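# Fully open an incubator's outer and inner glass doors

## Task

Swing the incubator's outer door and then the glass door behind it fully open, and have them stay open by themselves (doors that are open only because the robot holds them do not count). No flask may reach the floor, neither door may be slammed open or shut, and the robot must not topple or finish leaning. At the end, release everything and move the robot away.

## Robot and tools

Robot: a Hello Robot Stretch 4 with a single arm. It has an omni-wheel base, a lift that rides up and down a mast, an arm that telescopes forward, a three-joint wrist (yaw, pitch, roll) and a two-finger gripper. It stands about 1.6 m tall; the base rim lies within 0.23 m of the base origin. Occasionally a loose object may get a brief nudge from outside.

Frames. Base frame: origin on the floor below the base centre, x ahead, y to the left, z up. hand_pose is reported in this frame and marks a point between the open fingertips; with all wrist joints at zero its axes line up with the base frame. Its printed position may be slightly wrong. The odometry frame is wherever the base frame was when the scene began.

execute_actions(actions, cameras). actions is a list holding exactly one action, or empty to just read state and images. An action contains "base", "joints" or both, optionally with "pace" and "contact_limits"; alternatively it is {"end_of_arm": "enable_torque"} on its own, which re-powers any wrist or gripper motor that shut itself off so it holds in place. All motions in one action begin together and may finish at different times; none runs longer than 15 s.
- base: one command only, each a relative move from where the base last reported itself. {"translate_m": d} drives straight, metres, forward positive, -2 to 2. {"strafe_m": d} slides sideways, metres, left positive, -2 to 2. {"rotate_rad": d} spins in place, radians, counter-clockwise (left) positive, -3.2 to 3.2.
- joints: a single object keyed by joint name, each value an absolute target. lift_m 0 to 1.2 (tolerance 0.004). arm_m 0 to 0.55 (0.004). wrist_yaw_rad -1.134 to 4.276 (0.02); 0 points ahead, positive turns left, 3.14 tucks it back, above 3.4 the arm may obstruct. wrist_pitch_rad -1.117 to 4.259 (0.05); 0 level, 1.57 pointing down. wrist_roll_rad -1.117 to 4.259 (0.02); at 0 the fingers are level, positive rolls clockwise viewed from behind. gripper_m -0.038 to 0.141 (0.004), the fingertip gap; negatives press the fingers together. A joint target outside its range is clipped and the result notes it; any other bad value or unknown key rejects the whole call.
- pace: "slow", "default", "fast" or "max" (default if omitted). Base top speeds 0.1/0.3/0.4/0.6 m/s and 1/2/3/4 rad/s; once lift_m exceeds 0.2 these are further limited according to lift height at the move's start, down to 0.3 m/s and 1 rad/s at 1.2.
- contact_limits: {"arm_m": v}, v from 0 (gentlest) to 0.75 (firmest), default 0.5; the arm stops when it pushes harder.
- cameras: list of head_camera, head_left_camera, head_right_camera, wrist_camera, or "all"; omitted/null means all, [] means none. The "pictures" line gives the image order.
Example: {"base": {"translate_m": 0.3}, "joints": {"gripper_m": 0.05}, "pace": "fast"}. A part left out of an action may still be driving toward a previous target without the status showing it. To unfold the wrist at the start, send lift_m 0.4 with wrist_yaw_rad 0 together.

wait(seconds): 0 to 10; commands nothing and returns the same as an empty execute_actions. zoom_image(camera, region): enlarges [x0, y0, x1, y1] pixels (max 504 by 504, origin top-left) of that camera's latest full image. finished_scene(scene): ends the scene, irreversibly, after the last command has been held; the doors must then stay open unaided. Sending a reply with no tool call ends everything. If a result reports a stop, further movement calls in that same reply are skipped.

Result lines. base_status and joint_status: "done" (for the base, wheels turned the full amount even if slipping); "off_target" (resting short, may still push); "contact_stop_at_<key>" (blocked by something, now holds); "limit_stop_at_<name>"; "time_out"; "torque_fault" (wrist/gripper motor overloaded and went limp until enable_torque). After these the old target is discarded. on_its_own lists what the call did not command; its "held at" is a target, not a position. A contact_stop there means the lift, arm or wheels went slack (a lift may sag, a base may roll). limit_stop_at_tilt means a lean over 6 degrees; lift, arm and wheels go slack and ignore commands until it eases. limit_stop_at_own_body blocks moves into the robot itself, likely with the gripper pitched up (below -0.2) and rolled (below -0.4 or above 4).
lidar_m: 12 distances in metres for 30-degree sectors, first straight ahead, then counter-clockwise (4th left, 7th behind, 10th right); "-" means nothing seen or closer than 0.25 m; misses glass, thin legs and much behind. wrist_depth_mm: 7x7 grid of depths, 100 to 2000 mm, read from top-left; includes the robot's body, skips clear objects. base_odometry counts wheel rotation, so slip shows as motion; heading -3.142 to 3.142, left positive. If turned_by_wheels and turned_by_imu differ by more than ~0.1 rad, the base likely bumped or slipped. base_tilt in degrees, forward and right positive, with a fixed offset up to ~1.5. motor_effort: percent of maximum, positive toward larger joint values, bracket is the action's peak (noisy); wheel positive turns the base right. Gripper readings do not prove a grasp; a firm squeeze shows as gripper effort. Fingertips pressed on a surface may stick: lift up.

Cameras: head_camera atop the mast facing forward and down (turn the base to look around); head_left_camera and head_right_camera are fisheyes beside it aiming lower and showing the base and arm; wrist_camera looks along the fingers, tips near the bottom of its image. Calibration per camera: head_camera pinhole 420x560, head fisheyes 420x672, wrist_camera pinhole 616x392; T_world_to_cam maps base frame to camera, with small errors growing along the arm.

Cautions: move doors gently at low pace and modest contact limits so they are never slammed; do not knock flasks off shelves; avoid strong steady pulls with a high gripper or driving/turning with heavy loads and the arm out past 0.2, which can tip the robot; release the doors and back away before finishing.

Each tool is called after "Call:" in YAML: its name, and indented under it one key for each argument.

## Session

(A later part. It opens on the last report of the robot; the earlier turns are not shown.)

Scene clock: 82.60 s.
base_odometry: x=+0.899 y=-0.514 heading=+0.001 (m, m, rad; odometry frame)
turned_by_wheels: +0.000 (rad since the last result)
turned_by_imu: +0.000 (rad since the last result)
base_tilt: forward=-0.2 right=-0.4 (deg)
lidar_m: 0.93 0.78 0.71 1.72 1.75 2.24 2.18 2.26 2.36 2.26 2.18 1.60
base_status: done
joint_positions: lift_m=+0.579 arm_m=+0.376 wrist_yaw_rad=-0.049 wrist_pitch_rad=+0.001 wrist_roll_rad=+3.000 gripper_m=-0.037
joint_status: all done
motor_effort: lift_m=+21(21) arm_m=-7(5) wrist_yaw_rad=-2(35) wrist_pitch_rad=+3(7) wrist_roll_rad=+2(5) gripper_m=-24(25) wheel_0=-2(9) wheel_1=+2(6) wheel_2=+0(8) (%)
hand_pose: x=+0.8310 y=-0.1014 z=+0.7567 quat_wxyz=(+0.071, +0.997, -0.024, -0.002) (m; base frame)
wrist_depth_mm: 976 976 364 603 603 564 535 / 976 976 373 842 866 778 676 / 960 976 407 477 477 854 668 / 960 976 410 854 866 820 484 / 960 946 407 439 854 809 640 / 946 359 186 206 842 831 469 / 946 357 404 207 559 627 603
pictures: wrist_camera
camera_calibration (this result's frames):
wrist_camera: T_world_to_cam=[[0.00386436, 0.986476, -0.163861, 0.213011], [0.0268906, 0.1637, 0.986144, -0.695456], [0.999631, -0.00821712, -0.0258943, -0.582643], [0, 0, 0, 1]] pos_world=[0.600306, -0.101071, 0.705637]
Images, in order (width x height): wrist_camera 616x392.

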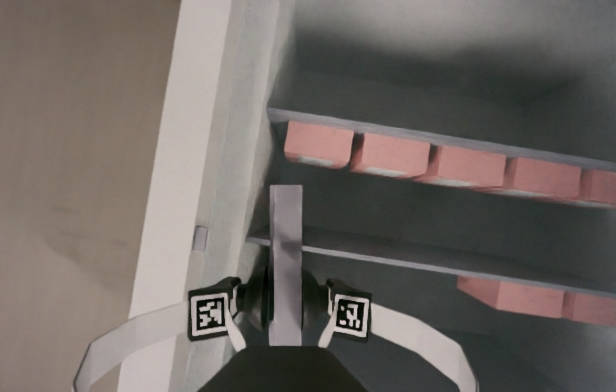

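Call:
execute_actions:
  actions:
    - {"joints": {"arm_m": 0.308, "wrist_yaw_rad": -0.12}, "base": {"strafe_m": 0.054}, "pace": "slow"}
  cameras: ["wrist_camera", "head_camera"]

Scene clock: 84.80 s.
base_odometry: x=+0.899 y=-0.460 heading=+0.001 (m, m, rad; odometry frame)
turned_by_wheels: +0.000 (rad since the last result)
turned_by_imu: +0.000 (rad since the last result)
base_tilt: forward=-0.2 right=-0.3 (deg)
lidar_m: 0.93 0.73 0.66 1.67 1.69 2.23 2.18 2.25 2.40 2.32 2.18 0.97
base_status: done
joint_positions: lift_m=+0.579 arm_m=+0.309 wrist_yaw_rad=-0.119 wrist_pitch_rad=+0.001 wrist_roll_rad=+3.000 gripper_m=-0.037
joint_status: all done
motor_effort: lift_m=+21(21) arm_m=-7(9) wrist_yaw_rad=-4(39) wrist_pitch_rad=+3(5) wrist_roll_rad=+3(4) gripper_m=-23(25) wheel_0=+0(1) wheel_1=+1(8) wheel_2=+2(8) (%)
hand_pose: x=+0.7563 y=-0.1210 z=+0.7567 quat_wxyz=(+0.071, +0.996, -0.059, -0.005) (m; base frame)
wrist_depth_mm: 1098 1098 462 603 603 564 530 / 1098 1078 459 820 866 778 676 / 1118 1078 469 559 597 891 683 / 1098 1078 492 931 931 654 535 / 1098 1060 492 539 917 798 621 / 1098 1078 193 206 891 854 525 / 1078 442 488 209 559 621 597
pictures: head_camera, wrist_camera
camera_calibration (this result's frames):
wrist_camera: T_world_to_cam=[[0.072604, 0.983819, -0.163795, 0.180212], [0.0384383, 0.161346, 0.986149, -0.69921], [0.99662, -0.0778944, -0.026102, -0.514096], [0, 0, 0, 1]] pos_world=[0.526151, -0.104526, 0.705624]
Images, in order (width x height): head_camera 420x560, wrist_camera 616x392.

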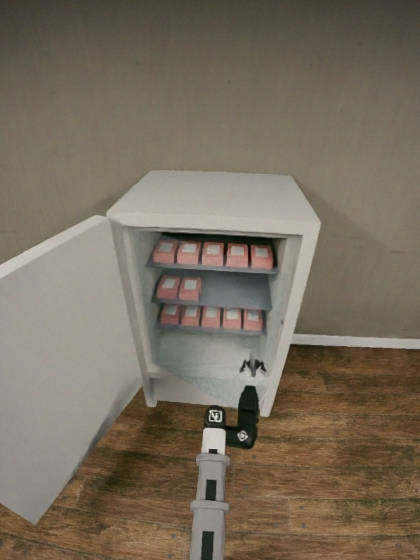

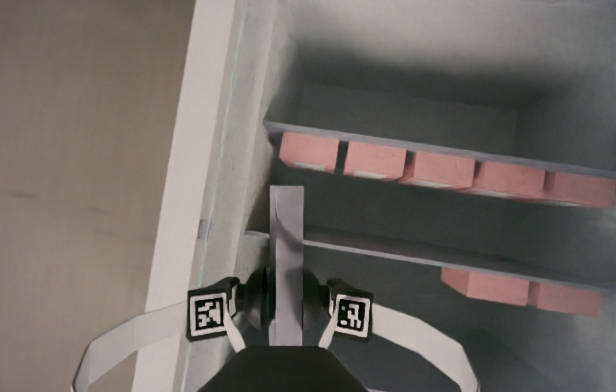

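Call:
execute_actions:
  actions:
    - {"joints": {"arm_m": 0.25, "wrist_yaw_rad": -0.2}, "base": {"strafe_m": 0.067}, "pace": "slow"}
  cameras: ["wrist_camera", "head_camera"]

Scene clock: 87.10 s.
base_odometry: x=+0.899 y=-0.393 heading=+0.001 (m, m, rad; odometry frame)
turned_by_wheels: +0.000 (rad since the last result)
turned_by_imu: +0.001 (rad since the last result)
base_tilt: forward=-0.2 right=-0.2 (deg)
lidar_m: 0.94 0.67 0.60 1.63 1.62 2.23 2.17 2.25 2.46 2.39 2.18 0.98
base_status: done
joint_positions: lift_m=+0.579 arm_m=+0.251 wrist_yaw_rad=-0.199 wrist_pitch_rad=+0.002 wrist_roll_rad=+3.000 gripper_m=-0.037
joint_status: all done
motor_effort: lift_m=+21(21) arm_m=-7(10) wrist_yaw_rad=-4(42) wrist_pitch_rad=+1(3) wrist_roll_rad=+2(3) gripper_m=-25(26) wheel_0=-2(6) wheel_1=+3(16) wheel_2=+2(9) (%)
hand_pose: x=+0.6877 y=-0.1427 z=+0.7565 quat_wxyz=(+0.070, +0.993, -0.099, -0.008) (m; base frame)
wrist_depth_mm: 1308 1229 580 627 603 559 530 / 1281 1229 564 831 854 768 661 / 1255 1205 569 661 991 960 691 / 1281 1205 569 991 960 647 569 / 1255 1205 569 788 960 809 615 / 1255 1182 194 207 183 854 564 / 1205 525 569 211 597 621 580
pictures: head_camera, wrist_camera
camera_calibration (this result's frames):
wrist_camera: T_world_to_cam=[[0.150915, 0.974887, -0.163767, 0.151343], [0.0518252, 0.157634, 0.986137, -0.702621], [0.987187, -0.15731, -0.0267344, -0.451806], [0, 0, 0, 1]] pos_world=[0.459591, -0.107859, 0.705587]
Images, in order (width x height): head_camera 420x560, wrist_camera 616x392.

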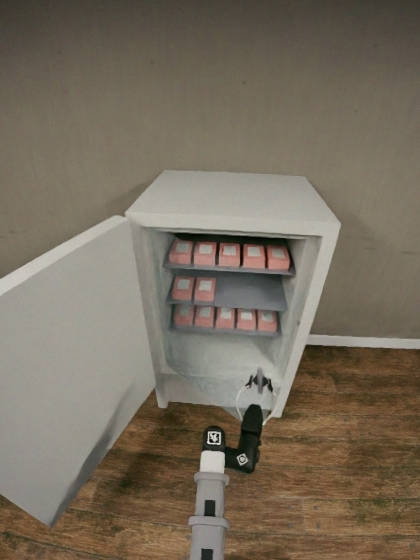

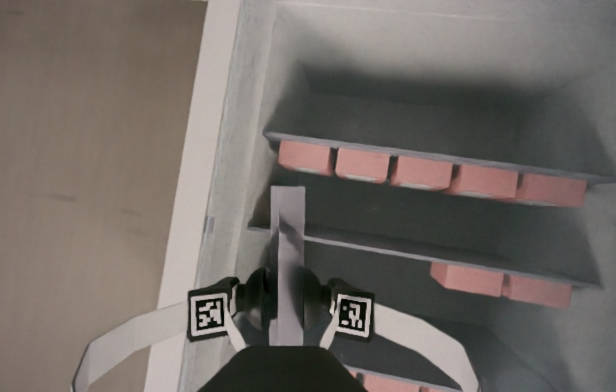

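Call:
execute_actions:
  actions:
    - {"joints": {"arm_m": 0.235, "gripper_m": 0.05}, "pace": "slow"}
  cameras: ["wrist_camera"]

Call:
execute_actions:
  actions:
    - {"joints": {"arm_m": 0.15}}
  cameras: ["wrist_camera", "head_camera"]

Scene clock: 90.40 s.
base_odometry: x=+0.899 y=-0.393 heading=+0.001 (m, m, rad; odometry frame)
turned_by_wheels: +0.000 (rad since the last result)
turned_by_imu: +0.000 (rad since the last result)
base_tilt: forward=-0.3 right=-0.4 (deg)
lidar_m: 0.94 0.67 0.60 1.62 1.64 2.25 2.18 2.26 2.46 2.39 2.19 0.97
base_status: not commanded
joint_positions: lift_m=+0.579 arm_m=+0.236 wrist_yaw_rad=-0.200 wrist_pitch_rad=+0.005 wrist_roll_rad=+3.000 gripper_m=+0.050
joint_status: all done
motor_effort: lift_m=+21(21) arm_m=-7(10) wrist_yaw_rad=-1(15) wrist_pitch_rad=-7(7) wrist_roll_rad=+3(2) gripper_m=-3(25) wheel_0=+0(2) wheel_1=+2(3) wheel_2=+2(2) (%)
hand_pose: x=+0.6725 y=-0.1429 z=+0.7557 quat_wxyz=(+0.070, +0.993, -0.099, -0.009) (m; base frame)
wrist_depth_mm: 1281 1255 609 615 597 564 539 / 1308 1281 591 809 842 778 661 / 1281 1229 591 683 976 976 691 / 1229 1229 580 809 976 603 585 / 1255 1205 585 661 976 809 621 / 1229 1182 192 235 831 866 574 / 1255 539 574 150 603 691 585
pictures: wrist_camera
camera_calibration (this result's frames):
wrist_camera: T_world_to_cam=[[0.151253, 0.974854, -0.163655, 0.153399], [0.0543567, 0.157107, 0.986085, -0.70283], [0.986999, -0.158044, -0.029227, -0.434939], [0, 0, 0, 1]] pos_world=[0.444286, -0.107862, 0.705442]
Images, in order (width x height): wrist_camera 616x392.

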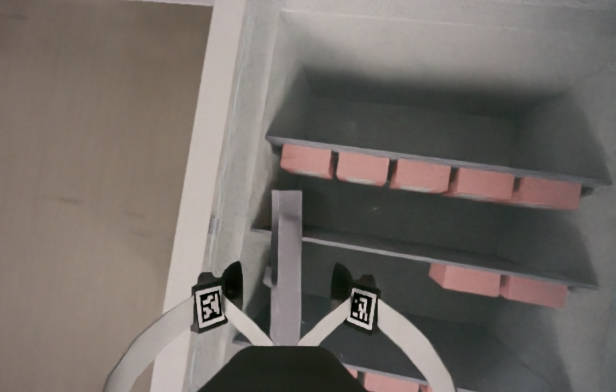

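Scene clock: 91.60 s.
base_odometry: x=+0.899 y=-0.393 heading=+0.001 (m, m, rad; odometry frame)
turned_by_wheels: +0.000 (rad since the last result)
turned_by_imu: +0.000 (rad since the last result)
base_tilt: forward=-0.3 right=-0.3 (deg)
lidar_m: 0.69 0.67 0.60 1.62 1.62 2.25 2.17 2.26 2.48 2.39 2.16 0.97
base_status: not commanded
joint_positions: lift_m=+0.579 arm_m=+0.151 wrist_yaw_rad=-0.200 wrist_pitch_rad=+0.005 wrist_roll_rad=+3.000 gripper_m=+0.050
joint_status: all done
motor_effort: lift_m=+21(21) arm_m=-6(5) wrist_yaw_rad=+0(2) wrist_pitch_rad=-7(7) wrist_roll_rad=+3(2) gripper_m=-3(4) wheel_0=+0(0) wheel_1=+2(2) wheel_2=+2(2) (%)
hand_pose: x=+0.5874 y=-0.1430 z=+0.7557 quat_wxyz=(+0.070, +0.993, -0.099, -0.009) (m; base frame)
wrist_depth_mm: 1397 1336 1281 676 654 621 585 / 1366 1308 1308 798 854 768 661 / 1397 1308 683 778 1078 1025 699 / 1366 1308 676 946 1078 707 647 / 1336 1336 668 878 1078 831 627 / 1366 1281 192 325 842 904 615 / 1308 1281 627 150 676 707 591
pictures: head_camera, wrist_camera
camera_calibration (this result's frames):
wrist_camera: T_world_to_cam=[[0.151682, 0.974789, -0.163643, 0.166113], [0.0547078, 0.157025, 0.986078, -0.698316], [0.986914, -0.158523, -0.0295107, -0.350766], [0, 0, 0, 1]] pos_world=[0.359182, -0.107877, 0.705426]
Images, in order (width x height): head_camera 420x560, wrist_camera 616x392.

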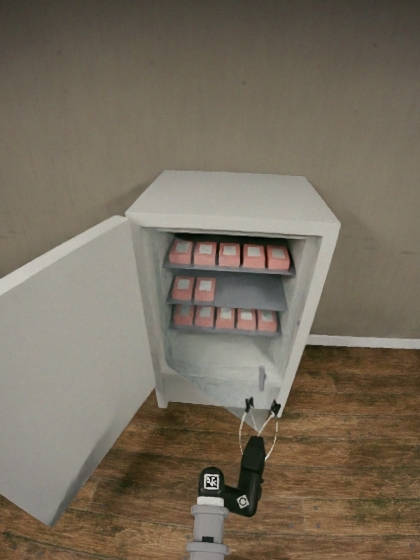

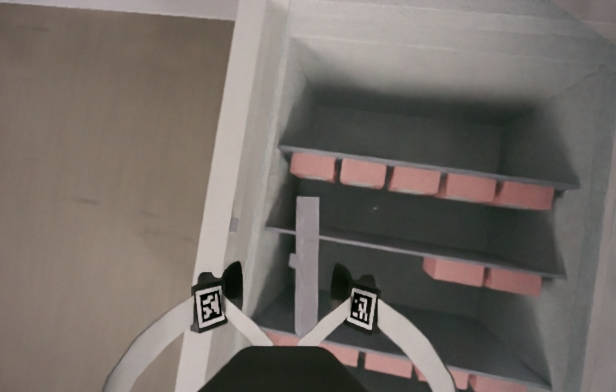

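Call:
execute_actions:
  actions:
    - {"joints": {"gripper_m": 0.0, "wrist_yaw_rad": 0, "wrist_roll_rad": 3.14}, "base": {"strafe_m": -0.27}}
  cameras: []

Call:
execute_actions:
  actions:
    - {"joints": {"arm_m": 0.44}, "contact_limits": {"arm_m": 0.2}}
  cameras: ["wrist_camera", "head_camera"]

Scene clock: 94.40 s.
base_odometry: x=+0.899 y=-0.663 heading=+0.001 (m, m, rad; odometry frame)
turned_by_wheels: +0.000 (rad since the last result)
turned_by_imu: +0.001 (rad since the last result)
base_tilt: forward=-0.3 right=-0.3 (deg)
lidar_m: 0.66 0.93 0.84 1.87 1.91 2.27 2.18 2.25 2.20 2.11 2.16 1.60
base_status: done
joint_positions: lift_m=+0.579 arm_m=+0.151 wrist_yaw_rad=+0.000 wrist_pitch_rad=+0.005 wrist_roll_rad=+3.139 gripper_m=+0.000
joint_status: all done
motor_effort: lift_m=+21(21) arm_m=-6(6) wrist_yaw_rad=+1(5) wrist_pitch_rad=-7(7) wrist_roll_rad=+4(7) gripper_m=-4(7) wheel_0=-1(9) wheel_1=+2(13) wheel_2=-1(2) (%)
hand_pose: x=+0.6105 y=-0.0875 z=+0.7557 quat_wxyz=(+0.001, +1.000, +0.000, -0.002) (m; base frame)
wrist_depth_mm: 1138 1182 1182 647 654 661 661 / 1138 1182 1138 640 931 931 798 / 1160 1160 1138 640 1098 1025 759 / 1118 1160 1160 634 1118 1078 750 / 1118 1160 1182 627 1078 831 723 / 1118 1138 187 204 854 854 715 / 1118 1160 1160 580 424 831 759
pictures: none
No camera images: the call's "cameras" was empty. Leave "cameras" out to get every camera's image.

Scene clock: 96.40 s.
base_odometry: x=+0.899 y=-0.663 heading=+0.001 (m, m, rad; odometry frame)
turned_by_wheels: +0.000 (rad since the last result)
turned_by_imu: +0.000 (rad since the last result)
base_tilt: forward=-0.3 right=-0.4 (deg)
lidar_m: 0.67 0.95 0.84 1.89 1.90 2.28 2.17 2.24 2.20 2.12 2.15 1.60
base_status: not commanded
joint_positions: lift_m=+0.579 arm_m=+0.439 wrist_yaw_rad=+0.000 wrist_pitch_rad=+0.005 wrist_roll_rad=+3.140 gripper_m=+0.000
joint_status: all done
motor_effort: lift_m=+21(21) arm_m=+6(8) wrist_yaw_rad=-1(0) wrist_pitch_rad=-7(8) wrist_roll_rad=+3(3) gripper_m=-6(6) wheel_0=-1(2) wheel_1=+2(2) wheel_2=+0(0) (%)
contact_limits: arm_m 0.2
hand_pose: x=+0.8982 y=-0.0874 z=+0.7557 quat_wxyz=(+0.001, +1.000, +0.000, -0.002) (m; base frame)
wrist_depth_mm: 866 878 878 296 640 634 627 / 866 866 891 293 798 831 788 / 866 866 878 293 410 418 421 / 878 866 878 293 798 809 809 / 878 866 891 291 778 809 574 / 866 854 188 204 788 788 788 / 854 866 866 289 252 559 564
pictures: head_camera, wrist_camera
camera_calibration (this result's frames):
wrist_camera: T_world_to_cam=[[-0.0444824, 0.998707, -0.0246161, 0.13799], [0.0224475, 0.0256335, 0.999419, -0.716682], [0.998758, 0.043904, -0.0235588, -0.646173], [0, 0, 0, 1]] pos_world=[0.667596, -0.0910714, 0.70444]
Images, in order (width x height): head_camera 420x560, wrist_camera 616x392.

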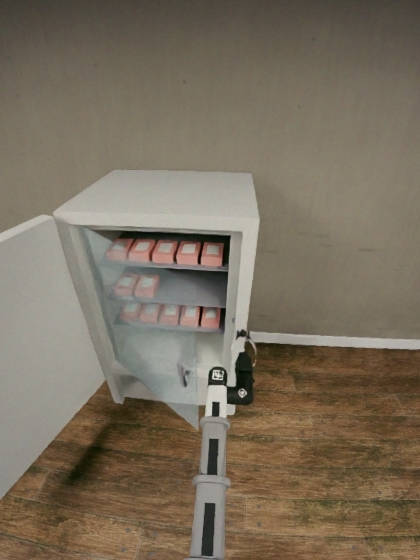

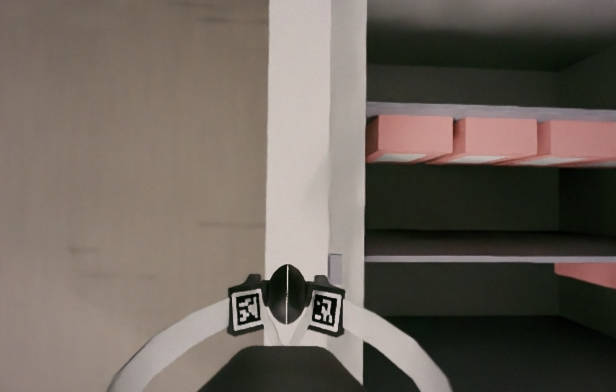

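Call:
execute_actions:
  actions:
    - {"joints": {"wrist_yaw_rad": 0.9}, "pace": "slow"}
  cameras: ["wrist_camera", "head_camera"]

Scene clock: 97.73 s.
base_odometry: x=+0.899 y=-0.663 heading=+0.001 (m, m, rad; odometry frame)
turned_by_wheels: +0.000 (rad since the last result)
turned_by_imu: +0.000 (rad since the last result)
base_tilt: forward=-0.4 right=-0.3 (deg)
lidar_m: 0.67 0.94 0.84 1.89 1.90 2.25 2.17 2.24 2.19 2.12 2.16 1.59
base_status: not commanded
joint_positions: lift_m=+0.579 arm_m=+0.439 wrist_yaw_rad=+0.900 wrist_pitch_rad=+0.005 wrist_roll_rad=+3.140 gripper_m=+0.000
joint_status: all done
motor_effort: lift_m=+21(21) arm_m=+6(6) wrist_yaw_rad=+2(3) wrist_pitch_rad=-7(7) wrist_roll_rad=+3(2) gripper_m=-5(6) wheel_0=-2(1) wheel_1=+2(2) wheel_2=+0(0) (%)
hand_pose: x=+0.8577 y=+0.1715 z=+0.7557 quat_wxyz=(+0.002, +0.901, +0.435, -0.002) (m; base frame)
wrist_depth_mm: 615 647 647 627 640 580 549 / 307 707 798 654 627 580 554 / 364 397 480 615 634 585 549 / 634 778 788 661 627 569 549 / 373 492 500 621 621 574 544 / 627 741 187 204 597 574 544 / 544 473 544 609 379 564 539
pictures: head_camera, wrist_camera
camera_calibration (this result's frames):
wrist_camera: T_world_to_cam=[[-0.809663, 0.586379, -0.0246166, 0.604596], [-0.00610916, 0.0335208, 0.999419, -0.699269], [0.586864, 0.809343, -0.0235583, -0.395049], [0, 0, 0, 1]] pos_world=[0.717087, -0.0113527, 0.70444]
Images, in order (width x height): head_camera 420x560, wrist_camera 616x392.

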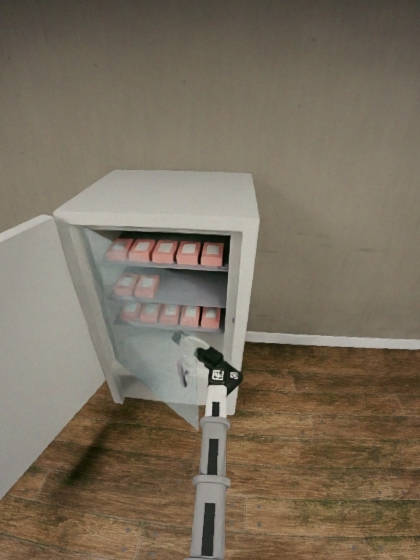

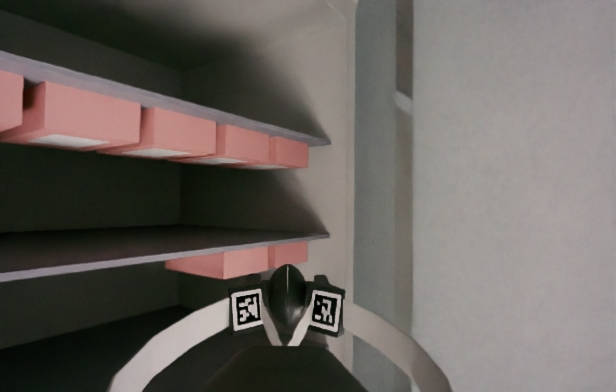

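Call:
execute_actions:
  actions:
    - {"joints": {"arm_m": 0.29}, "base": {"strafe_m": 0.05}, "pace": "slow"}
  cameras: ["wrist_camera", "head_camera"]

Scene clock: 100.67 s.
base_odometry: x=+0.899 y=-0.613 heading=+0.001 (m, m, rad; odometry frame)
turned_by_wheels: +0.000 (rad since the last result)
turned_by_imu: -0.001 (rad since the last result)
base_tilt: forward=-0.3 right=-0.4 (deg)
lidar_m: 0.93 0.58 0.80 1.83 1.86 2.27 2.18 2.26 2.25 2.18 2.17 1.60
base_status: done
joint_positions: lift_m=+0.579 arm_m=+0.291 wrist_yaw_rad=+0.900 wrist_pitch_rad=+0.005 wrist_roll_rad=+3.140 gripper_m=+0.000
joint_status: all done
motor_effort: lift_m=+21(21) arm_m=-7(9) wrist_yaw_rad=+1(8) wrist_pitch_rad=-8(7) wrist_roll_rad=+6(3) gripper_m=-7(6) wheel_0=-1(6) wheel_1=+1(5) wheel_2=+0(2) (%)
hand_pose: x=+0.7099 y=+0.1716 z=+0.7557 quat_wxyz=(+0.002, +0.900, +0.435, -0.002) (m; base frame)
wrist_depth_mm: 647 647 654 683 627 591 564 / 759 854 723 676 627 591 554 / 452 544 676 683 621 580 554 / 768 854 723 683 627 580 549 / 654 564 683 668 615 591 549 / 741 820 188 204 603 574 549 / 539 504 627 634 377 580 549
pictures: head_camera, wrist_camera
camera_calibration (this result's frames):
wrist_camera: T_world_to_cam=[[-0.809831, 0.586147, -0.0246157, 0.485061], [-0.00610592, 0.0335353, 0.999419, -0.700173], [0.586632, 0.80951, -0.0235789, -0.308228], [0, 0, 0, 1]] pos_world=[0.569359, -0.0113229, 0.704438]
Images, in order (width x height): head_camera 420x560, wrist_camera 616x392.

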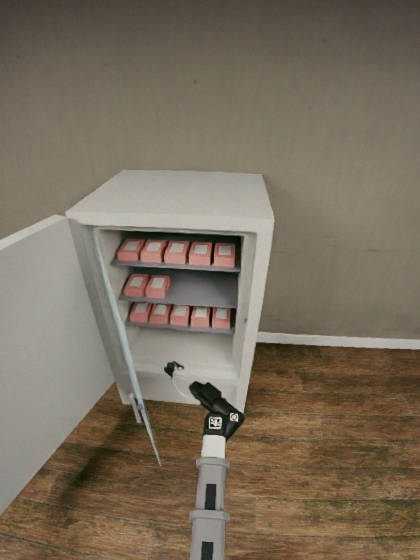

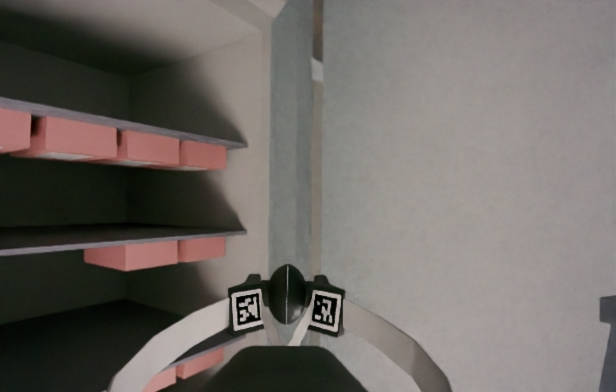

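Call:
execute_actions:
  actions: []
  cameras: ["head_camera"]

Scene clock: 100.80 s.
base_odometry: x=+0.899 y=-0.613 heading=+0.001 (m, m, rad; odometry frame)
turned_by_wheels: +0.000 (rad since the last result)
turned_by_imu: +0.000 (rad since the last result)
base_tilt: forward=-0.3 right=-0.4 (deg)
lidar_m: 0.92 0.57 0.79 1.81 1.86 2.26 2.18 2.26 2.24 2.17 2.18 1.60
base_status: done
joint_positions: lift_m=+0.579 arm_m=+0.291 wrist_yaw_rad=+0.900 wrist_pitch_rad=+0.005 wrist_roll_rad=+3.140 gripper_m=+0.000
joint_status: all done
motor_effort: lift_m=+21(21) arm_m=-7(9) wrist_yaw_rad=+1(8) wrist_pitch_rad=-7(7) wrist_roll_rad=+1(3) gripper_m=-6(6) wheel_0=+0(6) wheel_1=+1(5) wheel_2=+0(2) (%)
hand_pose: x=+0.7099 y=+0.1716 z=+0.7557 quat_wxyz=(+0.002, +0.900, +0.435, -0.002) (m; base frame)
wrist_depth_mm: 640 654 647 683 621 585 554 / 768 854 723 676 621 580 554 / 452 535 676 683 615 585 559 / 778 854 715 668 609 585 549 / 668 559 668 676 621 574 549 / 741 820 187 204 609 580 549 / 535 504 634 634 384 574 544
pictures: head_camera
Images, in order (width x height): head_camera 420x560.

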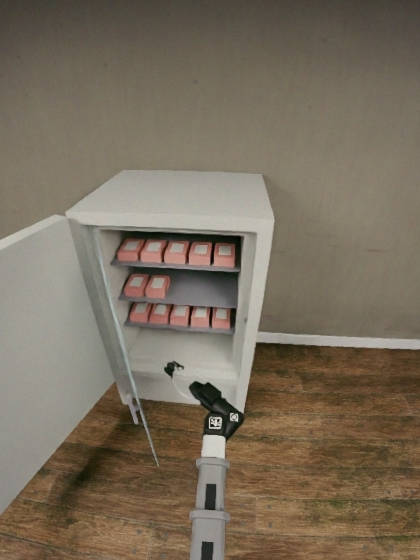

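Call:
wait:
  seconds: 1.5

Scene clock: 102.47 s.
base_odometry: x=+0.899 y=-0.613 heading=+0.001 (m, m, rad; odometry frame)
turned_by_wheels: +0.000 (rad since the last result)
turned_by_imu: +0.000 (rad since the last result)
base_tilt: forward=-0.4 right=-0.4 (deg)
lidar_m: 0.94 0.55 0.80 1.82 1.85 2.27 2.18 2.27 2.26 2.17 2.17 1.59
base_status: done
joint_positions: lift_m=+0.579 arm_m=+0.291 wrist_yaw_rad=+0.900 wrist_pitch_rad=+0.005 wrist_roll_rad=+3.140 gripper_m=+0.000
joint_status: all done
motor_effort: lift_m=+21(21) arm_m=-7(9) wrist_yaw_rad=+0(8) wrist_pitch_rad=-7(7) wrist_roll_rad=+2(3) gripper_m=-6(6) wheel_0=-1(6) wheel_1=+1(5) wheel_2=-1(2) (%)
hand_pose: x=+0.7099 y=+0.1716 z=+0.7557 quat_wxyz=(+0.002, +0.900, +0.435, -0.002) (m; base frame)
wrist_depth_mm: 654 647 654 691 615 580 559 / 778 842 707 676 615 580 554 / 455 535 676 676 621 585 554 / 768 854 715 661 609 585 559 / 668 564 676 683 615 569 549 / 732 820 188 204 597 574 544 / 535 500 634 627 377 580 544
wait: 1.50 s; at rest by 0.10 s
pictures: head_camera, head_left_camera, head_right_camera, wrist_camera
camera_calibration (this result's frames):
wrist_camera: T_world_to_cam=[[-0.809831, 0.586147, -0.0246157, 0.485061], [-0.00610585, 0.0335354, 0.999419, -0.700173], [0.586632, 0.80951, -0.023579, -0.308228], [0, 0, 0, 1]] pos_world=[0.569359, -0.0113229, 0.704438]
Images, in order (width x height): head_camera 420x560, head_left_camera 420x672, head_right_camera 420x672, wrist_camera 616x392.

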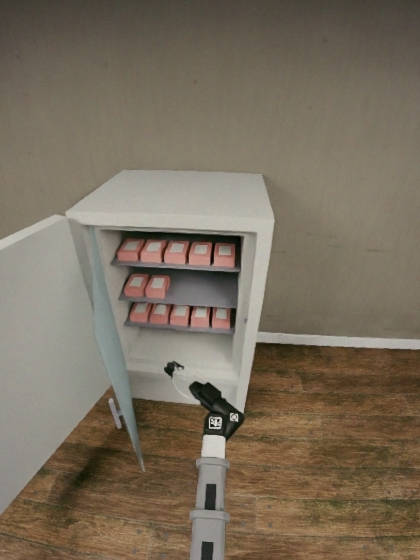

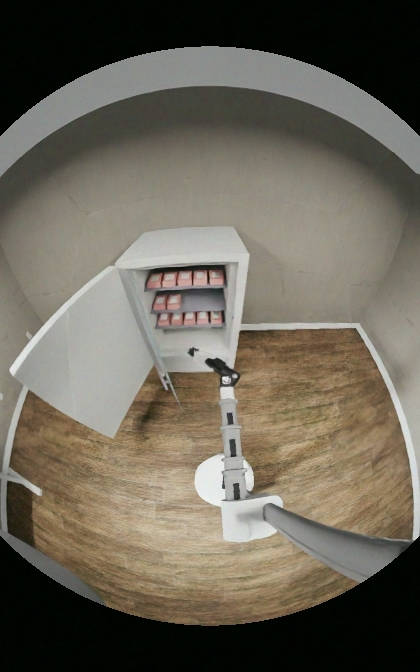

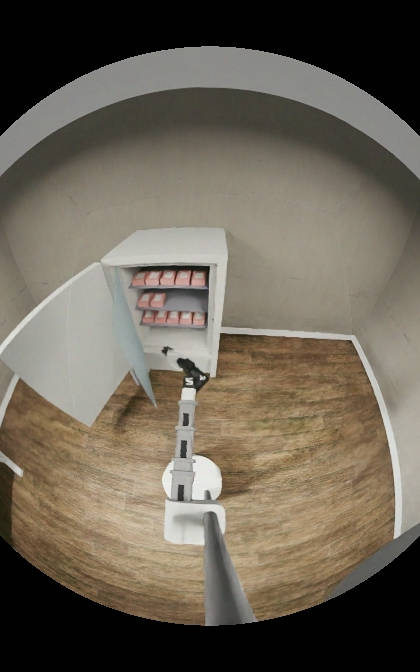

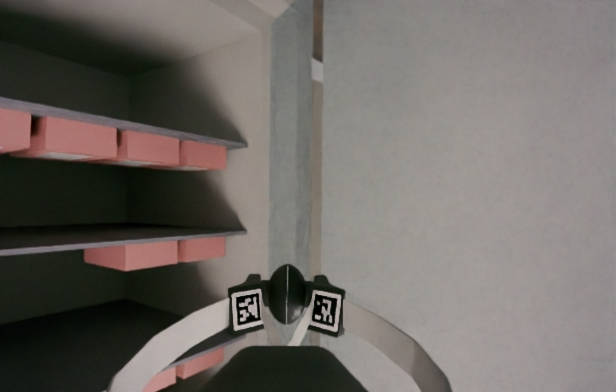

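Call:
wait:
  seconds: 3

Scene clock: 105.57 s.
base_odometry: x=+0.899 y=-0.613 heading=+0.001 (m, m, rad; odometry frame)
turned_by_wheels: +0.000 (rad since the last result)
turned_by_imu: +0.000 (rad since the last result)
base_tilt: forward=-0.3 right=-0.3 (deg)
lidar_m: 0.94 0.58 0.80 1.83 1.85 2.25 2.18 2.26 2.25 2.17 2.18 1.61
base_status: done
joint_positions: lift_m=+0.579 arm_m=+0.291 wrist_yaw_rad=+0.900 wrist_pitch_rad=+0.005 wrist_roll_rad=+3.140 gripper_m=+0.000
joint_status: all done
motor_effort: lift_m=+21(21) arm_m=-7(9) wrist_yaw_rad=+0(8) wrist_pitch_rad=-8(7) wrist_roll_rad=+4(3) gripper_m=-6(6) wheel_0=+0(6) wheel_1=+1(5) wheel_2=-1(2) (%)
hand_pose: x=+0.7099 y=+0.1716 z=+0.7557 quat_wxyz=(+0.002, +0.900, +0.435, -0.002) (m; base frame)
wrist_depth_mm: 661 654 647 676 627 585 559 / 768 854 715 683 621 585 554 / 452 535 668 668 621 580 554 / 759 866 715 683 615 580 554 / 668 564 683 676 609 580 554 / 732 809 187 204 603 569 549 / 530 504 634 634 377 574 544
wait: 3.00 s; at rest by 0.17 s
pictures: head_camera, head_left_camera, head_right_camera, wrist_camera
camera_calibration (this result's frames):
wrist_camera: T_world_to_cam=[[-0.809831, 0.586147, -0.0246157, 0.485061], [-0.0061058, 0.0335354, 0.999419, -0.700173], [0.586632, 0.80951, -0.0235791, -0.308228], [0, 0, 0, 1]] pos_world=[0.569359, -0.0113229, 0.704438]
Images, in order (width x height): head_camera 420x560, head_left_camera 420x672, head_right_camera 420x672, wrist_camera 616x392.

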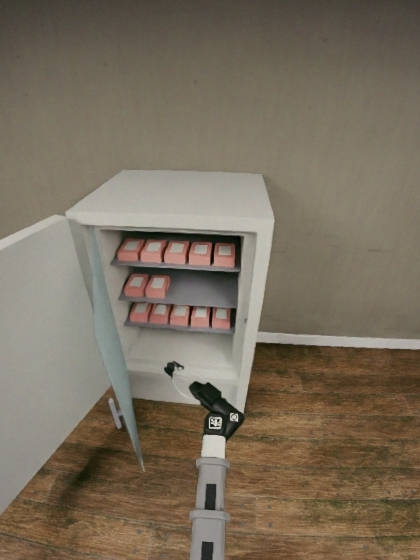

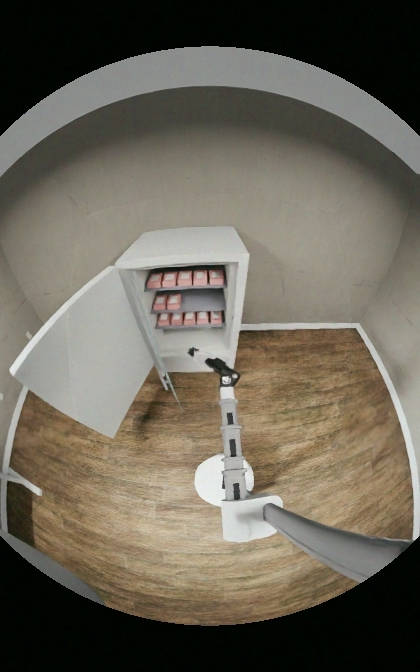

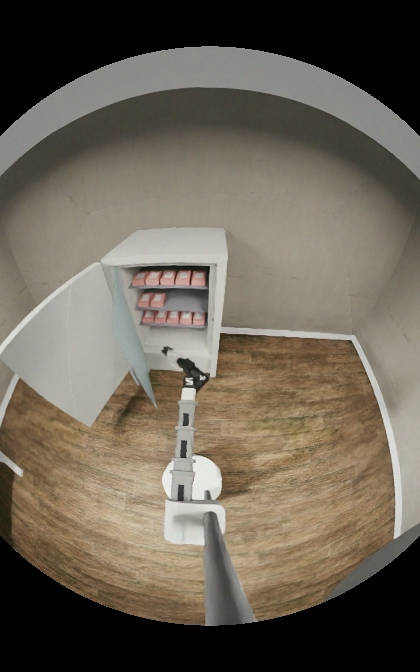

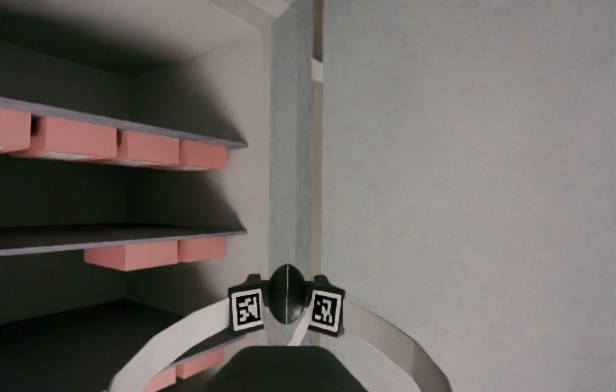

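Call:
execute_actions:
  actions:
    - {"joints": {"arm_m": 0.12}, "base": {"strafe_m": 0.05}}
  cameras: ["head_camera"]

Call:
execute_actions:
  actions:
    - {"base": {"strafe_m": 0.15}, "pace": "slow"}
  cameras: ["head_camera"]

Call:
wait:
  seconds: 3

Scene clock: 107.60 s.
base_odometry: x=+0.899 y=-0.563 heading=+0.001 (m, m, rad; odometry frame)
turned_by_wheels: +0.000 (rad since the last result)
turned_by_imu: +0.000 (rad since the last result)
base_tilt: forward=-0.3 right=-0.3 (deg)
lidar_m: 0.93 0.53 0.76 1.78 1.81 2.23 2.18 2.25 2.31 2.22 2.19 1.62
base_status: done
joint_positions: lift_m=+0.579 arm_m=+0.121 wrist_yaw_rad=+0.900 wrist_pitch_rad=+0.005 wrist_roll_rad=+3.140 gripper_m=+0.000
joint_status: all done
motor_effort: lift_m=+21(21) arm_m=-7(8) wrist_yaw_rad=-1(0) wrist_pitch_rad=-8(8) wrist_roll_rad=+3(2) gripper_m=-5(5) wheel_0=+0(7) wheel_1=+0(9) wheel_2=+0(0) (%)
hand_pose: x=+0.5398 y=+0.1717 z=+0.7557 quat_wxyz=(+0.002, +0.900, +0.435, -0.002) (m; base frame)
wrist_depth_mm: 654 683 723 668 640 603 569 / 878 809 732 691 640 603 564 / 609 741 732 676 640 597 559 / 917 798 723 668 627 597 559 / 647 715 723 668 621 597 564 / 820 750 188 204 609 591 554 / 591 676 715 640 382 585 554
pictures: head_camera
Images, in order (width x height): head_camera 420x560.

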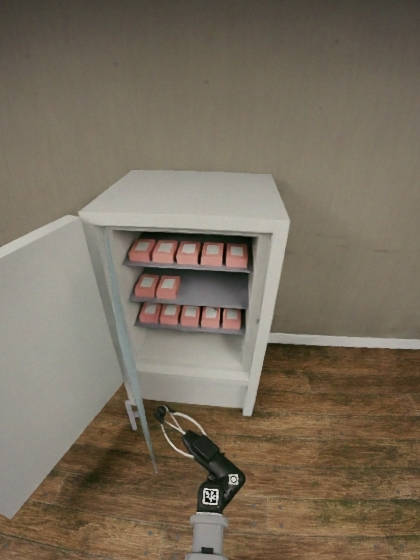

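Scene clock: 110.23 s.
base_odometry: x=+0.898 y=-0.413 heading=+0.001 (m, m, rad; odometry frame)
turned_by_wheels: +0.000 (rad since the last result)
turned_by_imu: -0.001 (rad since the last result)
base_tilt: forward=-0.3 right=-0.2 (deg)
lidar_m: 0.93 0.54 0.63 1.63 1.64 2.24 2.18 2.25 2.45 2.37 2.18 0.97
base_status: done
joint_positions: lift_m=+0.579 arm_m=+0.121 wrist_yaw_rad=+0.900 wrist_pitch_rad=+0.005 wrist_roll_rad=+3.140 gripper_m=+0.000
joint_status: not commanded
motor_effort: lift_m=+21(21) arm_m=-6(7) wrist_yaw_rad=+0(10) wrist_pitch_rad=-8(7) wrist_roll_rad=+3(3) gripper_m=-4(5) wheel_0=-2(9) wheel_1=+2(7) wheel_2=+0(1) (%)
hand_pose: x=+0.5399 y=+0.1716 z=+0.7557 quat_wxyz=(+0.002, +0.900, +0.435, -0.002) (m; base frame)
wrist_depth_mm: 647 615 564 530 500 469 445 / 723 609 559 535 500 466 445 / 591 609 564 530 496 469 445 / 732 609 564 521 492 462 442 / 627 603 559 525 496 452 442 / 668 603 188 203 484 459 439 / 615 591 559 508 320 459 439
pictures: head_camera
Images, in order (width x height): head_camera 420x560.

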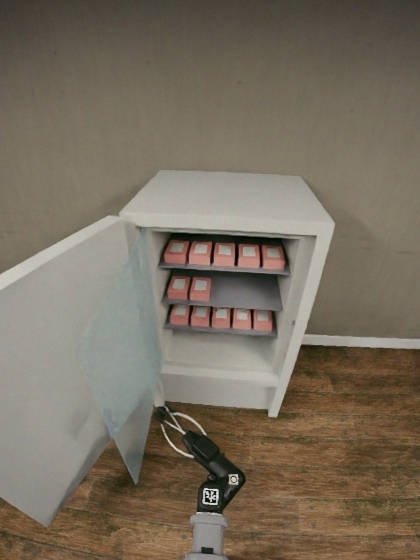

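Scene clock: 113.23 s.
base_odometry: x=+0.898 y=-0.413 heading=+0.001 (m, m, rad; odometry frame)
turned_by_wheels: +0.000 (rad since the last result)
turned_by_imu: +0.000 (rad since the last result)
base_tilt: forward=-0.1 right=-0.3 (deg)
lidar_m: 0.94 0.61 0.62 1.64 1.65 2.24 2.18 2.25 2.45 2.36 2.19 0.96
base_status: done
joint_positions: lift_m=+0.579 arm_m=+0.121 wrist_yaw_rad=+0.900 wrist_pitch_rad=+0.005 wrist_roll_rad=+3.140 gripper_m=+0.000
joint_status: not commanded
motor_effort: lift_m=+21(21) arm_m=-6(7) wrist_yaw_rad=+1(10) wrist_pitch_rad=-8(7) wrist_roll_rad=+4(3) gripper_m=-6(5) wheel_0=-2(9) wheel_1=+2(7) wheel_2=+0(1) (%)
hand_pose: x=+0.5399 y=+0.1716 z=+0.7557 quat_wxyz=(+0.002, +0.900, +0.435, -0.002) (m; base frame)
wrist_depth_mm: 654 603 564 530 496 473 449 / 723 603 564 530 496 469 449 / 597 609 564 535 496 469 445 / 723 615 564 525 496 466 445 / 627 603 564 525 492 462 442 / 676 597 188 204 484 459 433 / 603 585 554 508 319 459 442
wait: 3.00 s; at rest by 0.27 s
pictures: head_camera, head_left_camera, head_right_camera, wrist_camera
camera_calibration (this result's frames):
wrist_camera: T_world_to_cam=[[-0.809818, 0.586165, -0.0246094, 0.347368], [-0.00601779, 0.0336454, 0.999416, -0.701234], [0.58665, 0.809493, -0.0237192, -0.20839], [0, 0, 0, 1]] pos_world=[0.399337, -0.0113314, 0.70443]
Images, in order (width x height): head_camera 420x560, head_left_camera 420x672, head_right_camera 420x672, wrist_camera 616x392.

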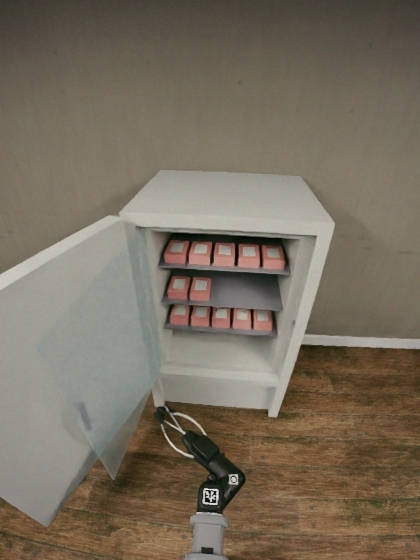

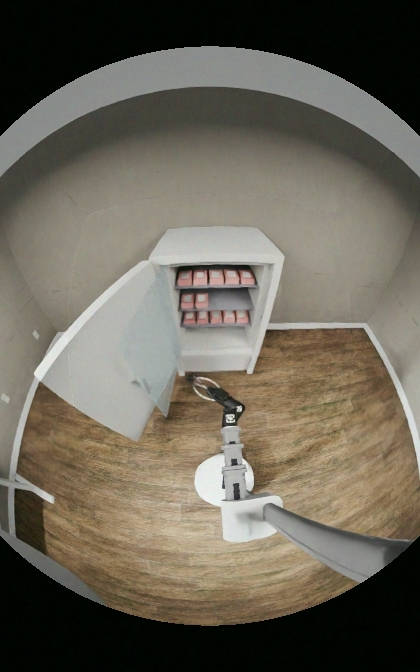

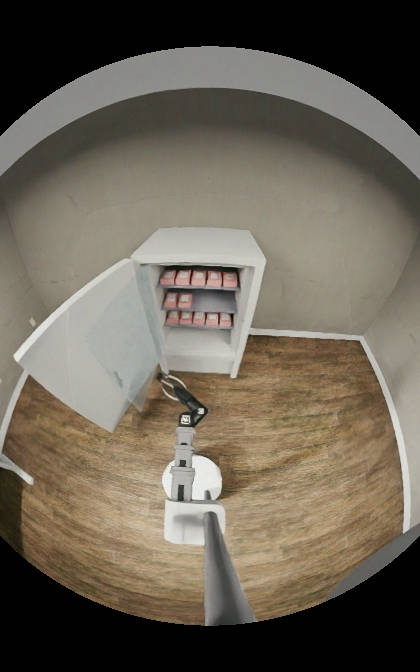

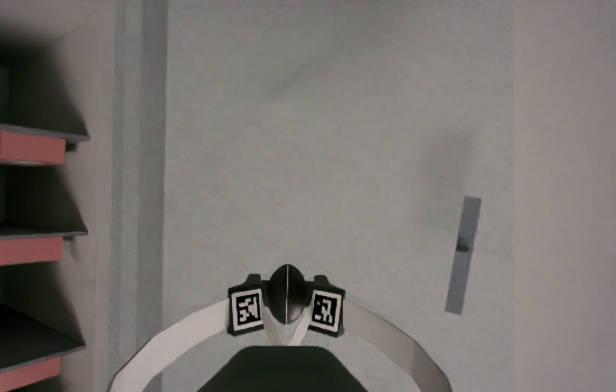

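Call:
execute_actions:
  actions:
    - {"base": {"strafe_m": 0.13}}
  cameras: []

Call:
execute_actions:
  actions:
    - {"base": {"strafe_m": 0.05}, "pace": "slow"}
  cameras: ["head_camera", "wrist_camera"]

Scene clock: 115.27 s.
base_odometry: x=+0.898 y=-0.283 heading=+0.001 (m, m, rad; odometry frame)
turned_by_wheels: +0.000 (rad since the last result)
turned_by_imu: -0.001 (rad since the last result)
base_tilt: forward=-0.3 right=-0.2 (deg)
lidar_m: 0.87 0.52 0.51 1.55 1.50 2.07 2.17 2.25 2.59 2.49 2.19 0.96
base_status: done
joint_positions: lift_m=+0.579 arm_m=+0.121 wrist_yaw_rad=+0.900 wrist_pitch_rad=+0.005 wrist_roll_rad=+3.140 gripper_m=+0.000
joint_status: not commanded
motor_effort: lift_m=+21(21) arm_m=-6(6) wrist_yaw_rad=-1(1) wrist_pitch_rad=-7(8) wrist_roll_rad=+3(3) gripper_m=-7(5) wheel_0=+2(12) wheel_1=-2(9) wheel_2=+0(0) (%)
hand_pose: x=+0.5398 y=+0.1717 z=+0.7557 quat_wxyz=(+0.002, +0.900, +0.435, -0.002) (m; base frame)
wrist_depth_mm: 508 469 430 404 382 359 338 / 508 466 430 402 379 357 340 / 500 462 430 402 377 355 338 / 500 466 427 399 375 353 338 / 500 459 421 394 373 353 338 / 500 459 187 204 266 353 334 / 496 442 427 384 219 349 336
pictures: none
No camera images: the call's "cameras" was empty. Leave "cameras" out to get every camera's image.

Scene clock: 116.87 s.
base_odometry: x=+0.898 y=-0.233 heading=+0.001 (m, m, rad; odometry frame)
turned_by_wheels: +0.000 (rad since the last result)
turned_by_imu: +0.000 (rad since the last result)
base_tilt: forward=-0.3 right=-0.3 (deg)
lidar_m: 0.78 0.48 0.47 1.56 1.47 2.06 2.16 2.25 2.65 2.56 2.18 0.98
base_status: done
joint_positions: lift_m=+0.579 arm_m=+0.121 wrist_yaw_rad=+0.900 wrist_pitch_rad=+0.005 wrist_roll_rad=+3.140 gripper_m=+0.000
joint_status: not commanded
motor_effort: lift_m=+21(21) arm_m=-6(6) wrist_yaw_rad=+1(2) wrist_pitch_rad=-7(8) wrist_roll_rad=+4(3) gripper_m=-6(5) wheel_0=-2(5) wheel_1=+2(7) wheel_2=-1(1) (%)
hand_pose: x=+0.5398 y=+0.1716 z=+0.7557 quat_wxyz=(+0.002, +0.901, +0.435, -0.002) (m; base frame)
wrist_depth_mm: 442 413 379 357 334 314 298 / 445 410 377 357 334 312 297 / 439 410 377 353 332 310 296 / 436 404 375 351 330 310 294 / 439 402 375 349 322 312 294 / 433 402 187 204 319 310 294 / 433 392 373 338 206 307 294
pictures: head_camera, wrist_camera
camera_calibration (this result's frames):
wrist_camera: T_world_to_cam=[[-0.809702, 0.586324, -0.0246109, 0.347269], [-0.00603212, 0.0336202, 0.999416, -0.701231], [0.58681, 0.809378, -0.0236856, -0.208414], [0, 0, 0, 1]] pos_world=[0.399254, -0.0113511, 0.704432]
Images, in order (width x height): head_camera 420x560, wrist_camera 616x392.

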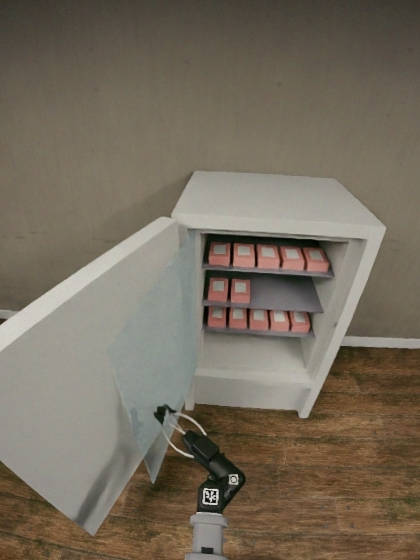

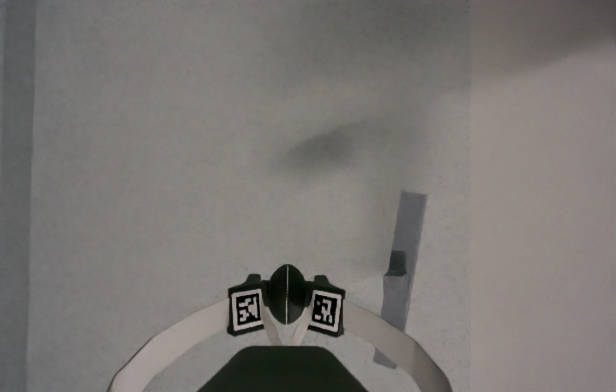

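Call:
execute_actions:
  actions:
    - {"base": {"strafe_m": 0.04}, "pace": "slow"}
  cameras: ["head_camera", "wrist_camera"]

Scene clock: 118.47 s.
base_odometry: x=+0.898 y=-0.193 heading=+0.000 (m, m, rad; odometry frame)
turned_by_wheels: -0.001 (rad since the last result)
turned_by_imu: -0.026 (rad since the last result)
base_tilt: forward=-0.2 right=-0.2 (deg)
lidar_m: 0.78 0.47 0.43 1.69 1.44 1.87 2.17 2.25 2.71 2.59 2.24 1.00
base_status: done
joint_positions: lift_m=+0.579 arm_m=+0.120 wrist_yaw_rad=+0.895 wrist_pitch_rad=+0.005 wrist_roll_rad=+3.140 gripper_m=+0.000
joint_status: not commanded
on_its_own: wrist_yaw_rad is at rest, and its effort (+16) is outside its rest range (-13 to +13)
motor_effort: lift_m=+21(21) arm_m=+0(6) wrist_yaw_rad=+16(21) wrist_pitch_rad=-8(8) wrist_roll_rad=+4(4) gripper_m=-4(6) wheel_0=-7(12) wheel_1=+1(9) wheel_2=-8(16) (%)
hand_pose: x=+0.5396 y=+0.1703 z=+0.7557 quat_wxyz=(+0.002, +0.902, +0.433, -0.002) (m; base frame)
wrist_depth_mm: 436 399 368 342 317 294 281 / 436 397 366 338 315 293 279 / 436 397 366 338 312 293 278 / 436 394 364 334 314 291 277 / 433 392 362 334 312 291 276 / 430 392 190 203 236 290 276 / 427 382 359 156 235 287 272
pictures: head_camera, wrist_camera
camera_calibration (this result's frames):
wrist_camera: T_world_to_cam=[[-0.806717, 0.590425, -0.0246117, 0.345495], [-0.00587532, 0.0336327, 0.999417, -0.701284], [0.590908, 0.806392, -0.0236632, -0.208966], [0, 0, 0, 1]] pos_world=[0.398076, -0.0118943, 0.704434]
Images, in order (width x height): head_camera 420x560, wrist_camera 616x392.

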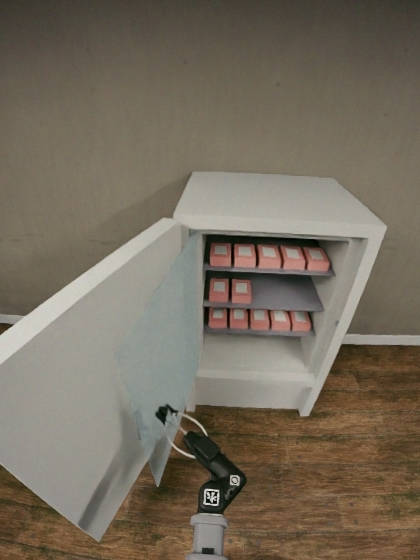

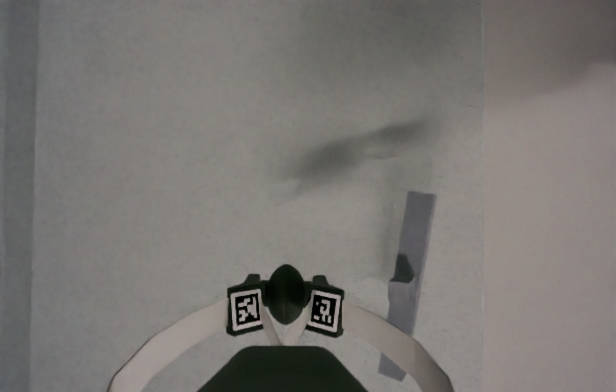

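Glass door is at its stop. Move clear.

Call:
execute_actions:
  actions:
    - {"base": {"strafe_m": -0.25}, "joints": {"arm_m": 0.0}}
  cameras: ["head_camera"]

Call:
execute_actions:
  actions:
    - {"base": {"translate_m": -0.3}, "pace": "fast"}
  cameras: ["head_camera", "head_left_camera"]

Scene clock: 120.77 s.
base_odometry: x=+0.898 y=-0.443 heading=+0.000 (m, m, rad; odometry frame)
turned_by_wheels: +0.000 (rad since the last result)
turned_by_imu: +0.001 (rad since the last result)
base_tilt: forward=-0.3 right=-0.3 (deg)
lidar_m: 0.94 0.64 0.66 1.69 1.66 2.25 2.16 2.24 2.43 2.34 2.24 0.98
base_status: done
joint_positions: lift_m=+0.579 arm_m=+0.001 wrist_yaw_rad=+0.900 wrist_pitch_rad=+0.005 wrist_roll_rad=+3.140 gripper_m=+0.000
joint_status: all done
motor_effort: lift_m=+21(21) arm_m=-6(7) wrist_yaw_rad=+0(15) wrist_pitch_rad=-8(9) wrist_roll_rad=+3(3) gripper_m=-6(6) wheel_0=-1(7) wheel_1=+1(7) wheel_2=+0(8) (%)
hand_pose: x=+0.4198 y=+0.1716 z=+0.7556 quat_wxyz=(+0.002, +0.900, +0.435, -0.002) (m; base frame)
wrist_depth_mm: 654 723 683 634 580 539 517 / 878 732 676 634 580 539 517 / 778 732 668 627 580 544 512 / 891 723 676 621 580 539 512 / 759 715 647 621 569 535 504 / 788 707 188 204 569 539 508 / 778 699 661 603 364 535 504
pictures: head_camera
Images, in order (width x height): head_camera 420x560.

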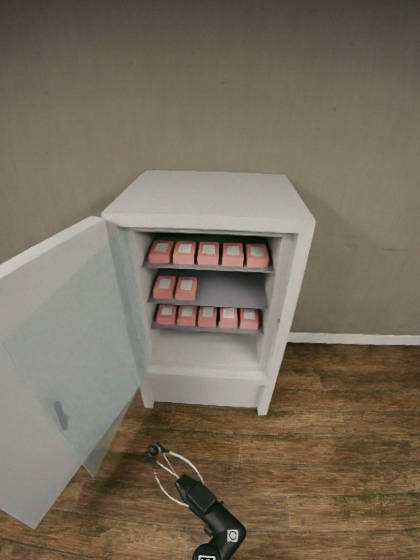

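Scene clock: 122.87 s.
base_odometry: x=+0.598 y=-0.443 heading=+0.000 (m, m, rad; odometry frame)
turned_by_wheels: +0.000 (rad since the last result)
turned_by_imu: +0.001 (rad since the last result)
base_tilt: forward=-0.2 right=-0.3 (deg)
lidar_m: 1.23 0.86 0.80 1.61 1.65 1.93 1.87 1.92 2.45 2.33 2.43 1.92
base_status: done
joint_positions: lift_m=+0.579 arm_m=+0.001 wrist_yaw_rad=+0.900 wrist_pitch_rad=+0.005 wrist_roll_rad=+3.140 gripper_m=+0.000
joint_status: not commanded
motor_effort: lift_m=+21(21) arm_m=-6(6) wrist_yaw_rad=-1(1) wrist_pitch_rad=-8(8) wrist_roll_rad=+3(1) gripper_m=-6(6) wheel_0=+1(4) wheel_1=+1(3) wheel_2=-1(11) (%)
hand_pose: x=+0.4198 y=+0.1716 z=+0.7556 quat_wxyz=(+0.002, +0.900, +0.435, -0.002) (m; base frame)
wrist_depth_mm: 854 931 809 732 1308 1430 1430 / 904 854 778 723 1863 - 1808 / 917 854 759 732 - - 1983 / 904 842 768 715 - - 1921 / 891 842 778 715 - - 1921 / 891 842 187 204 - - 1983 / 917 820 768 699 418 - 1921
pictures: head_camera, head_left_camera
Images, in order (width x height): head_camera 420x560, head_left_camera 420x672.

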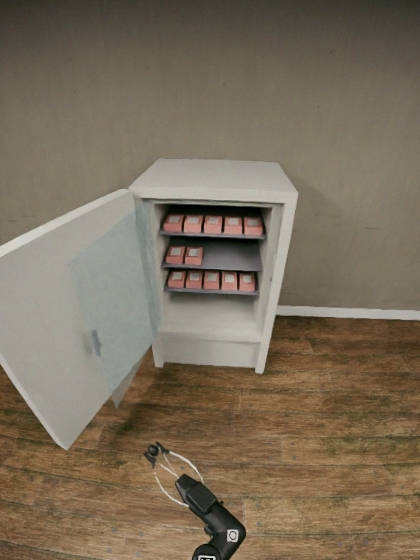

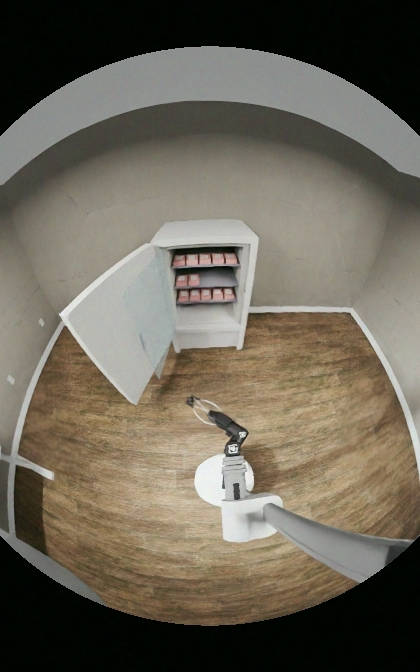

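Call:
finished_scene:
  scene: 1

The scene is finished: the task was done.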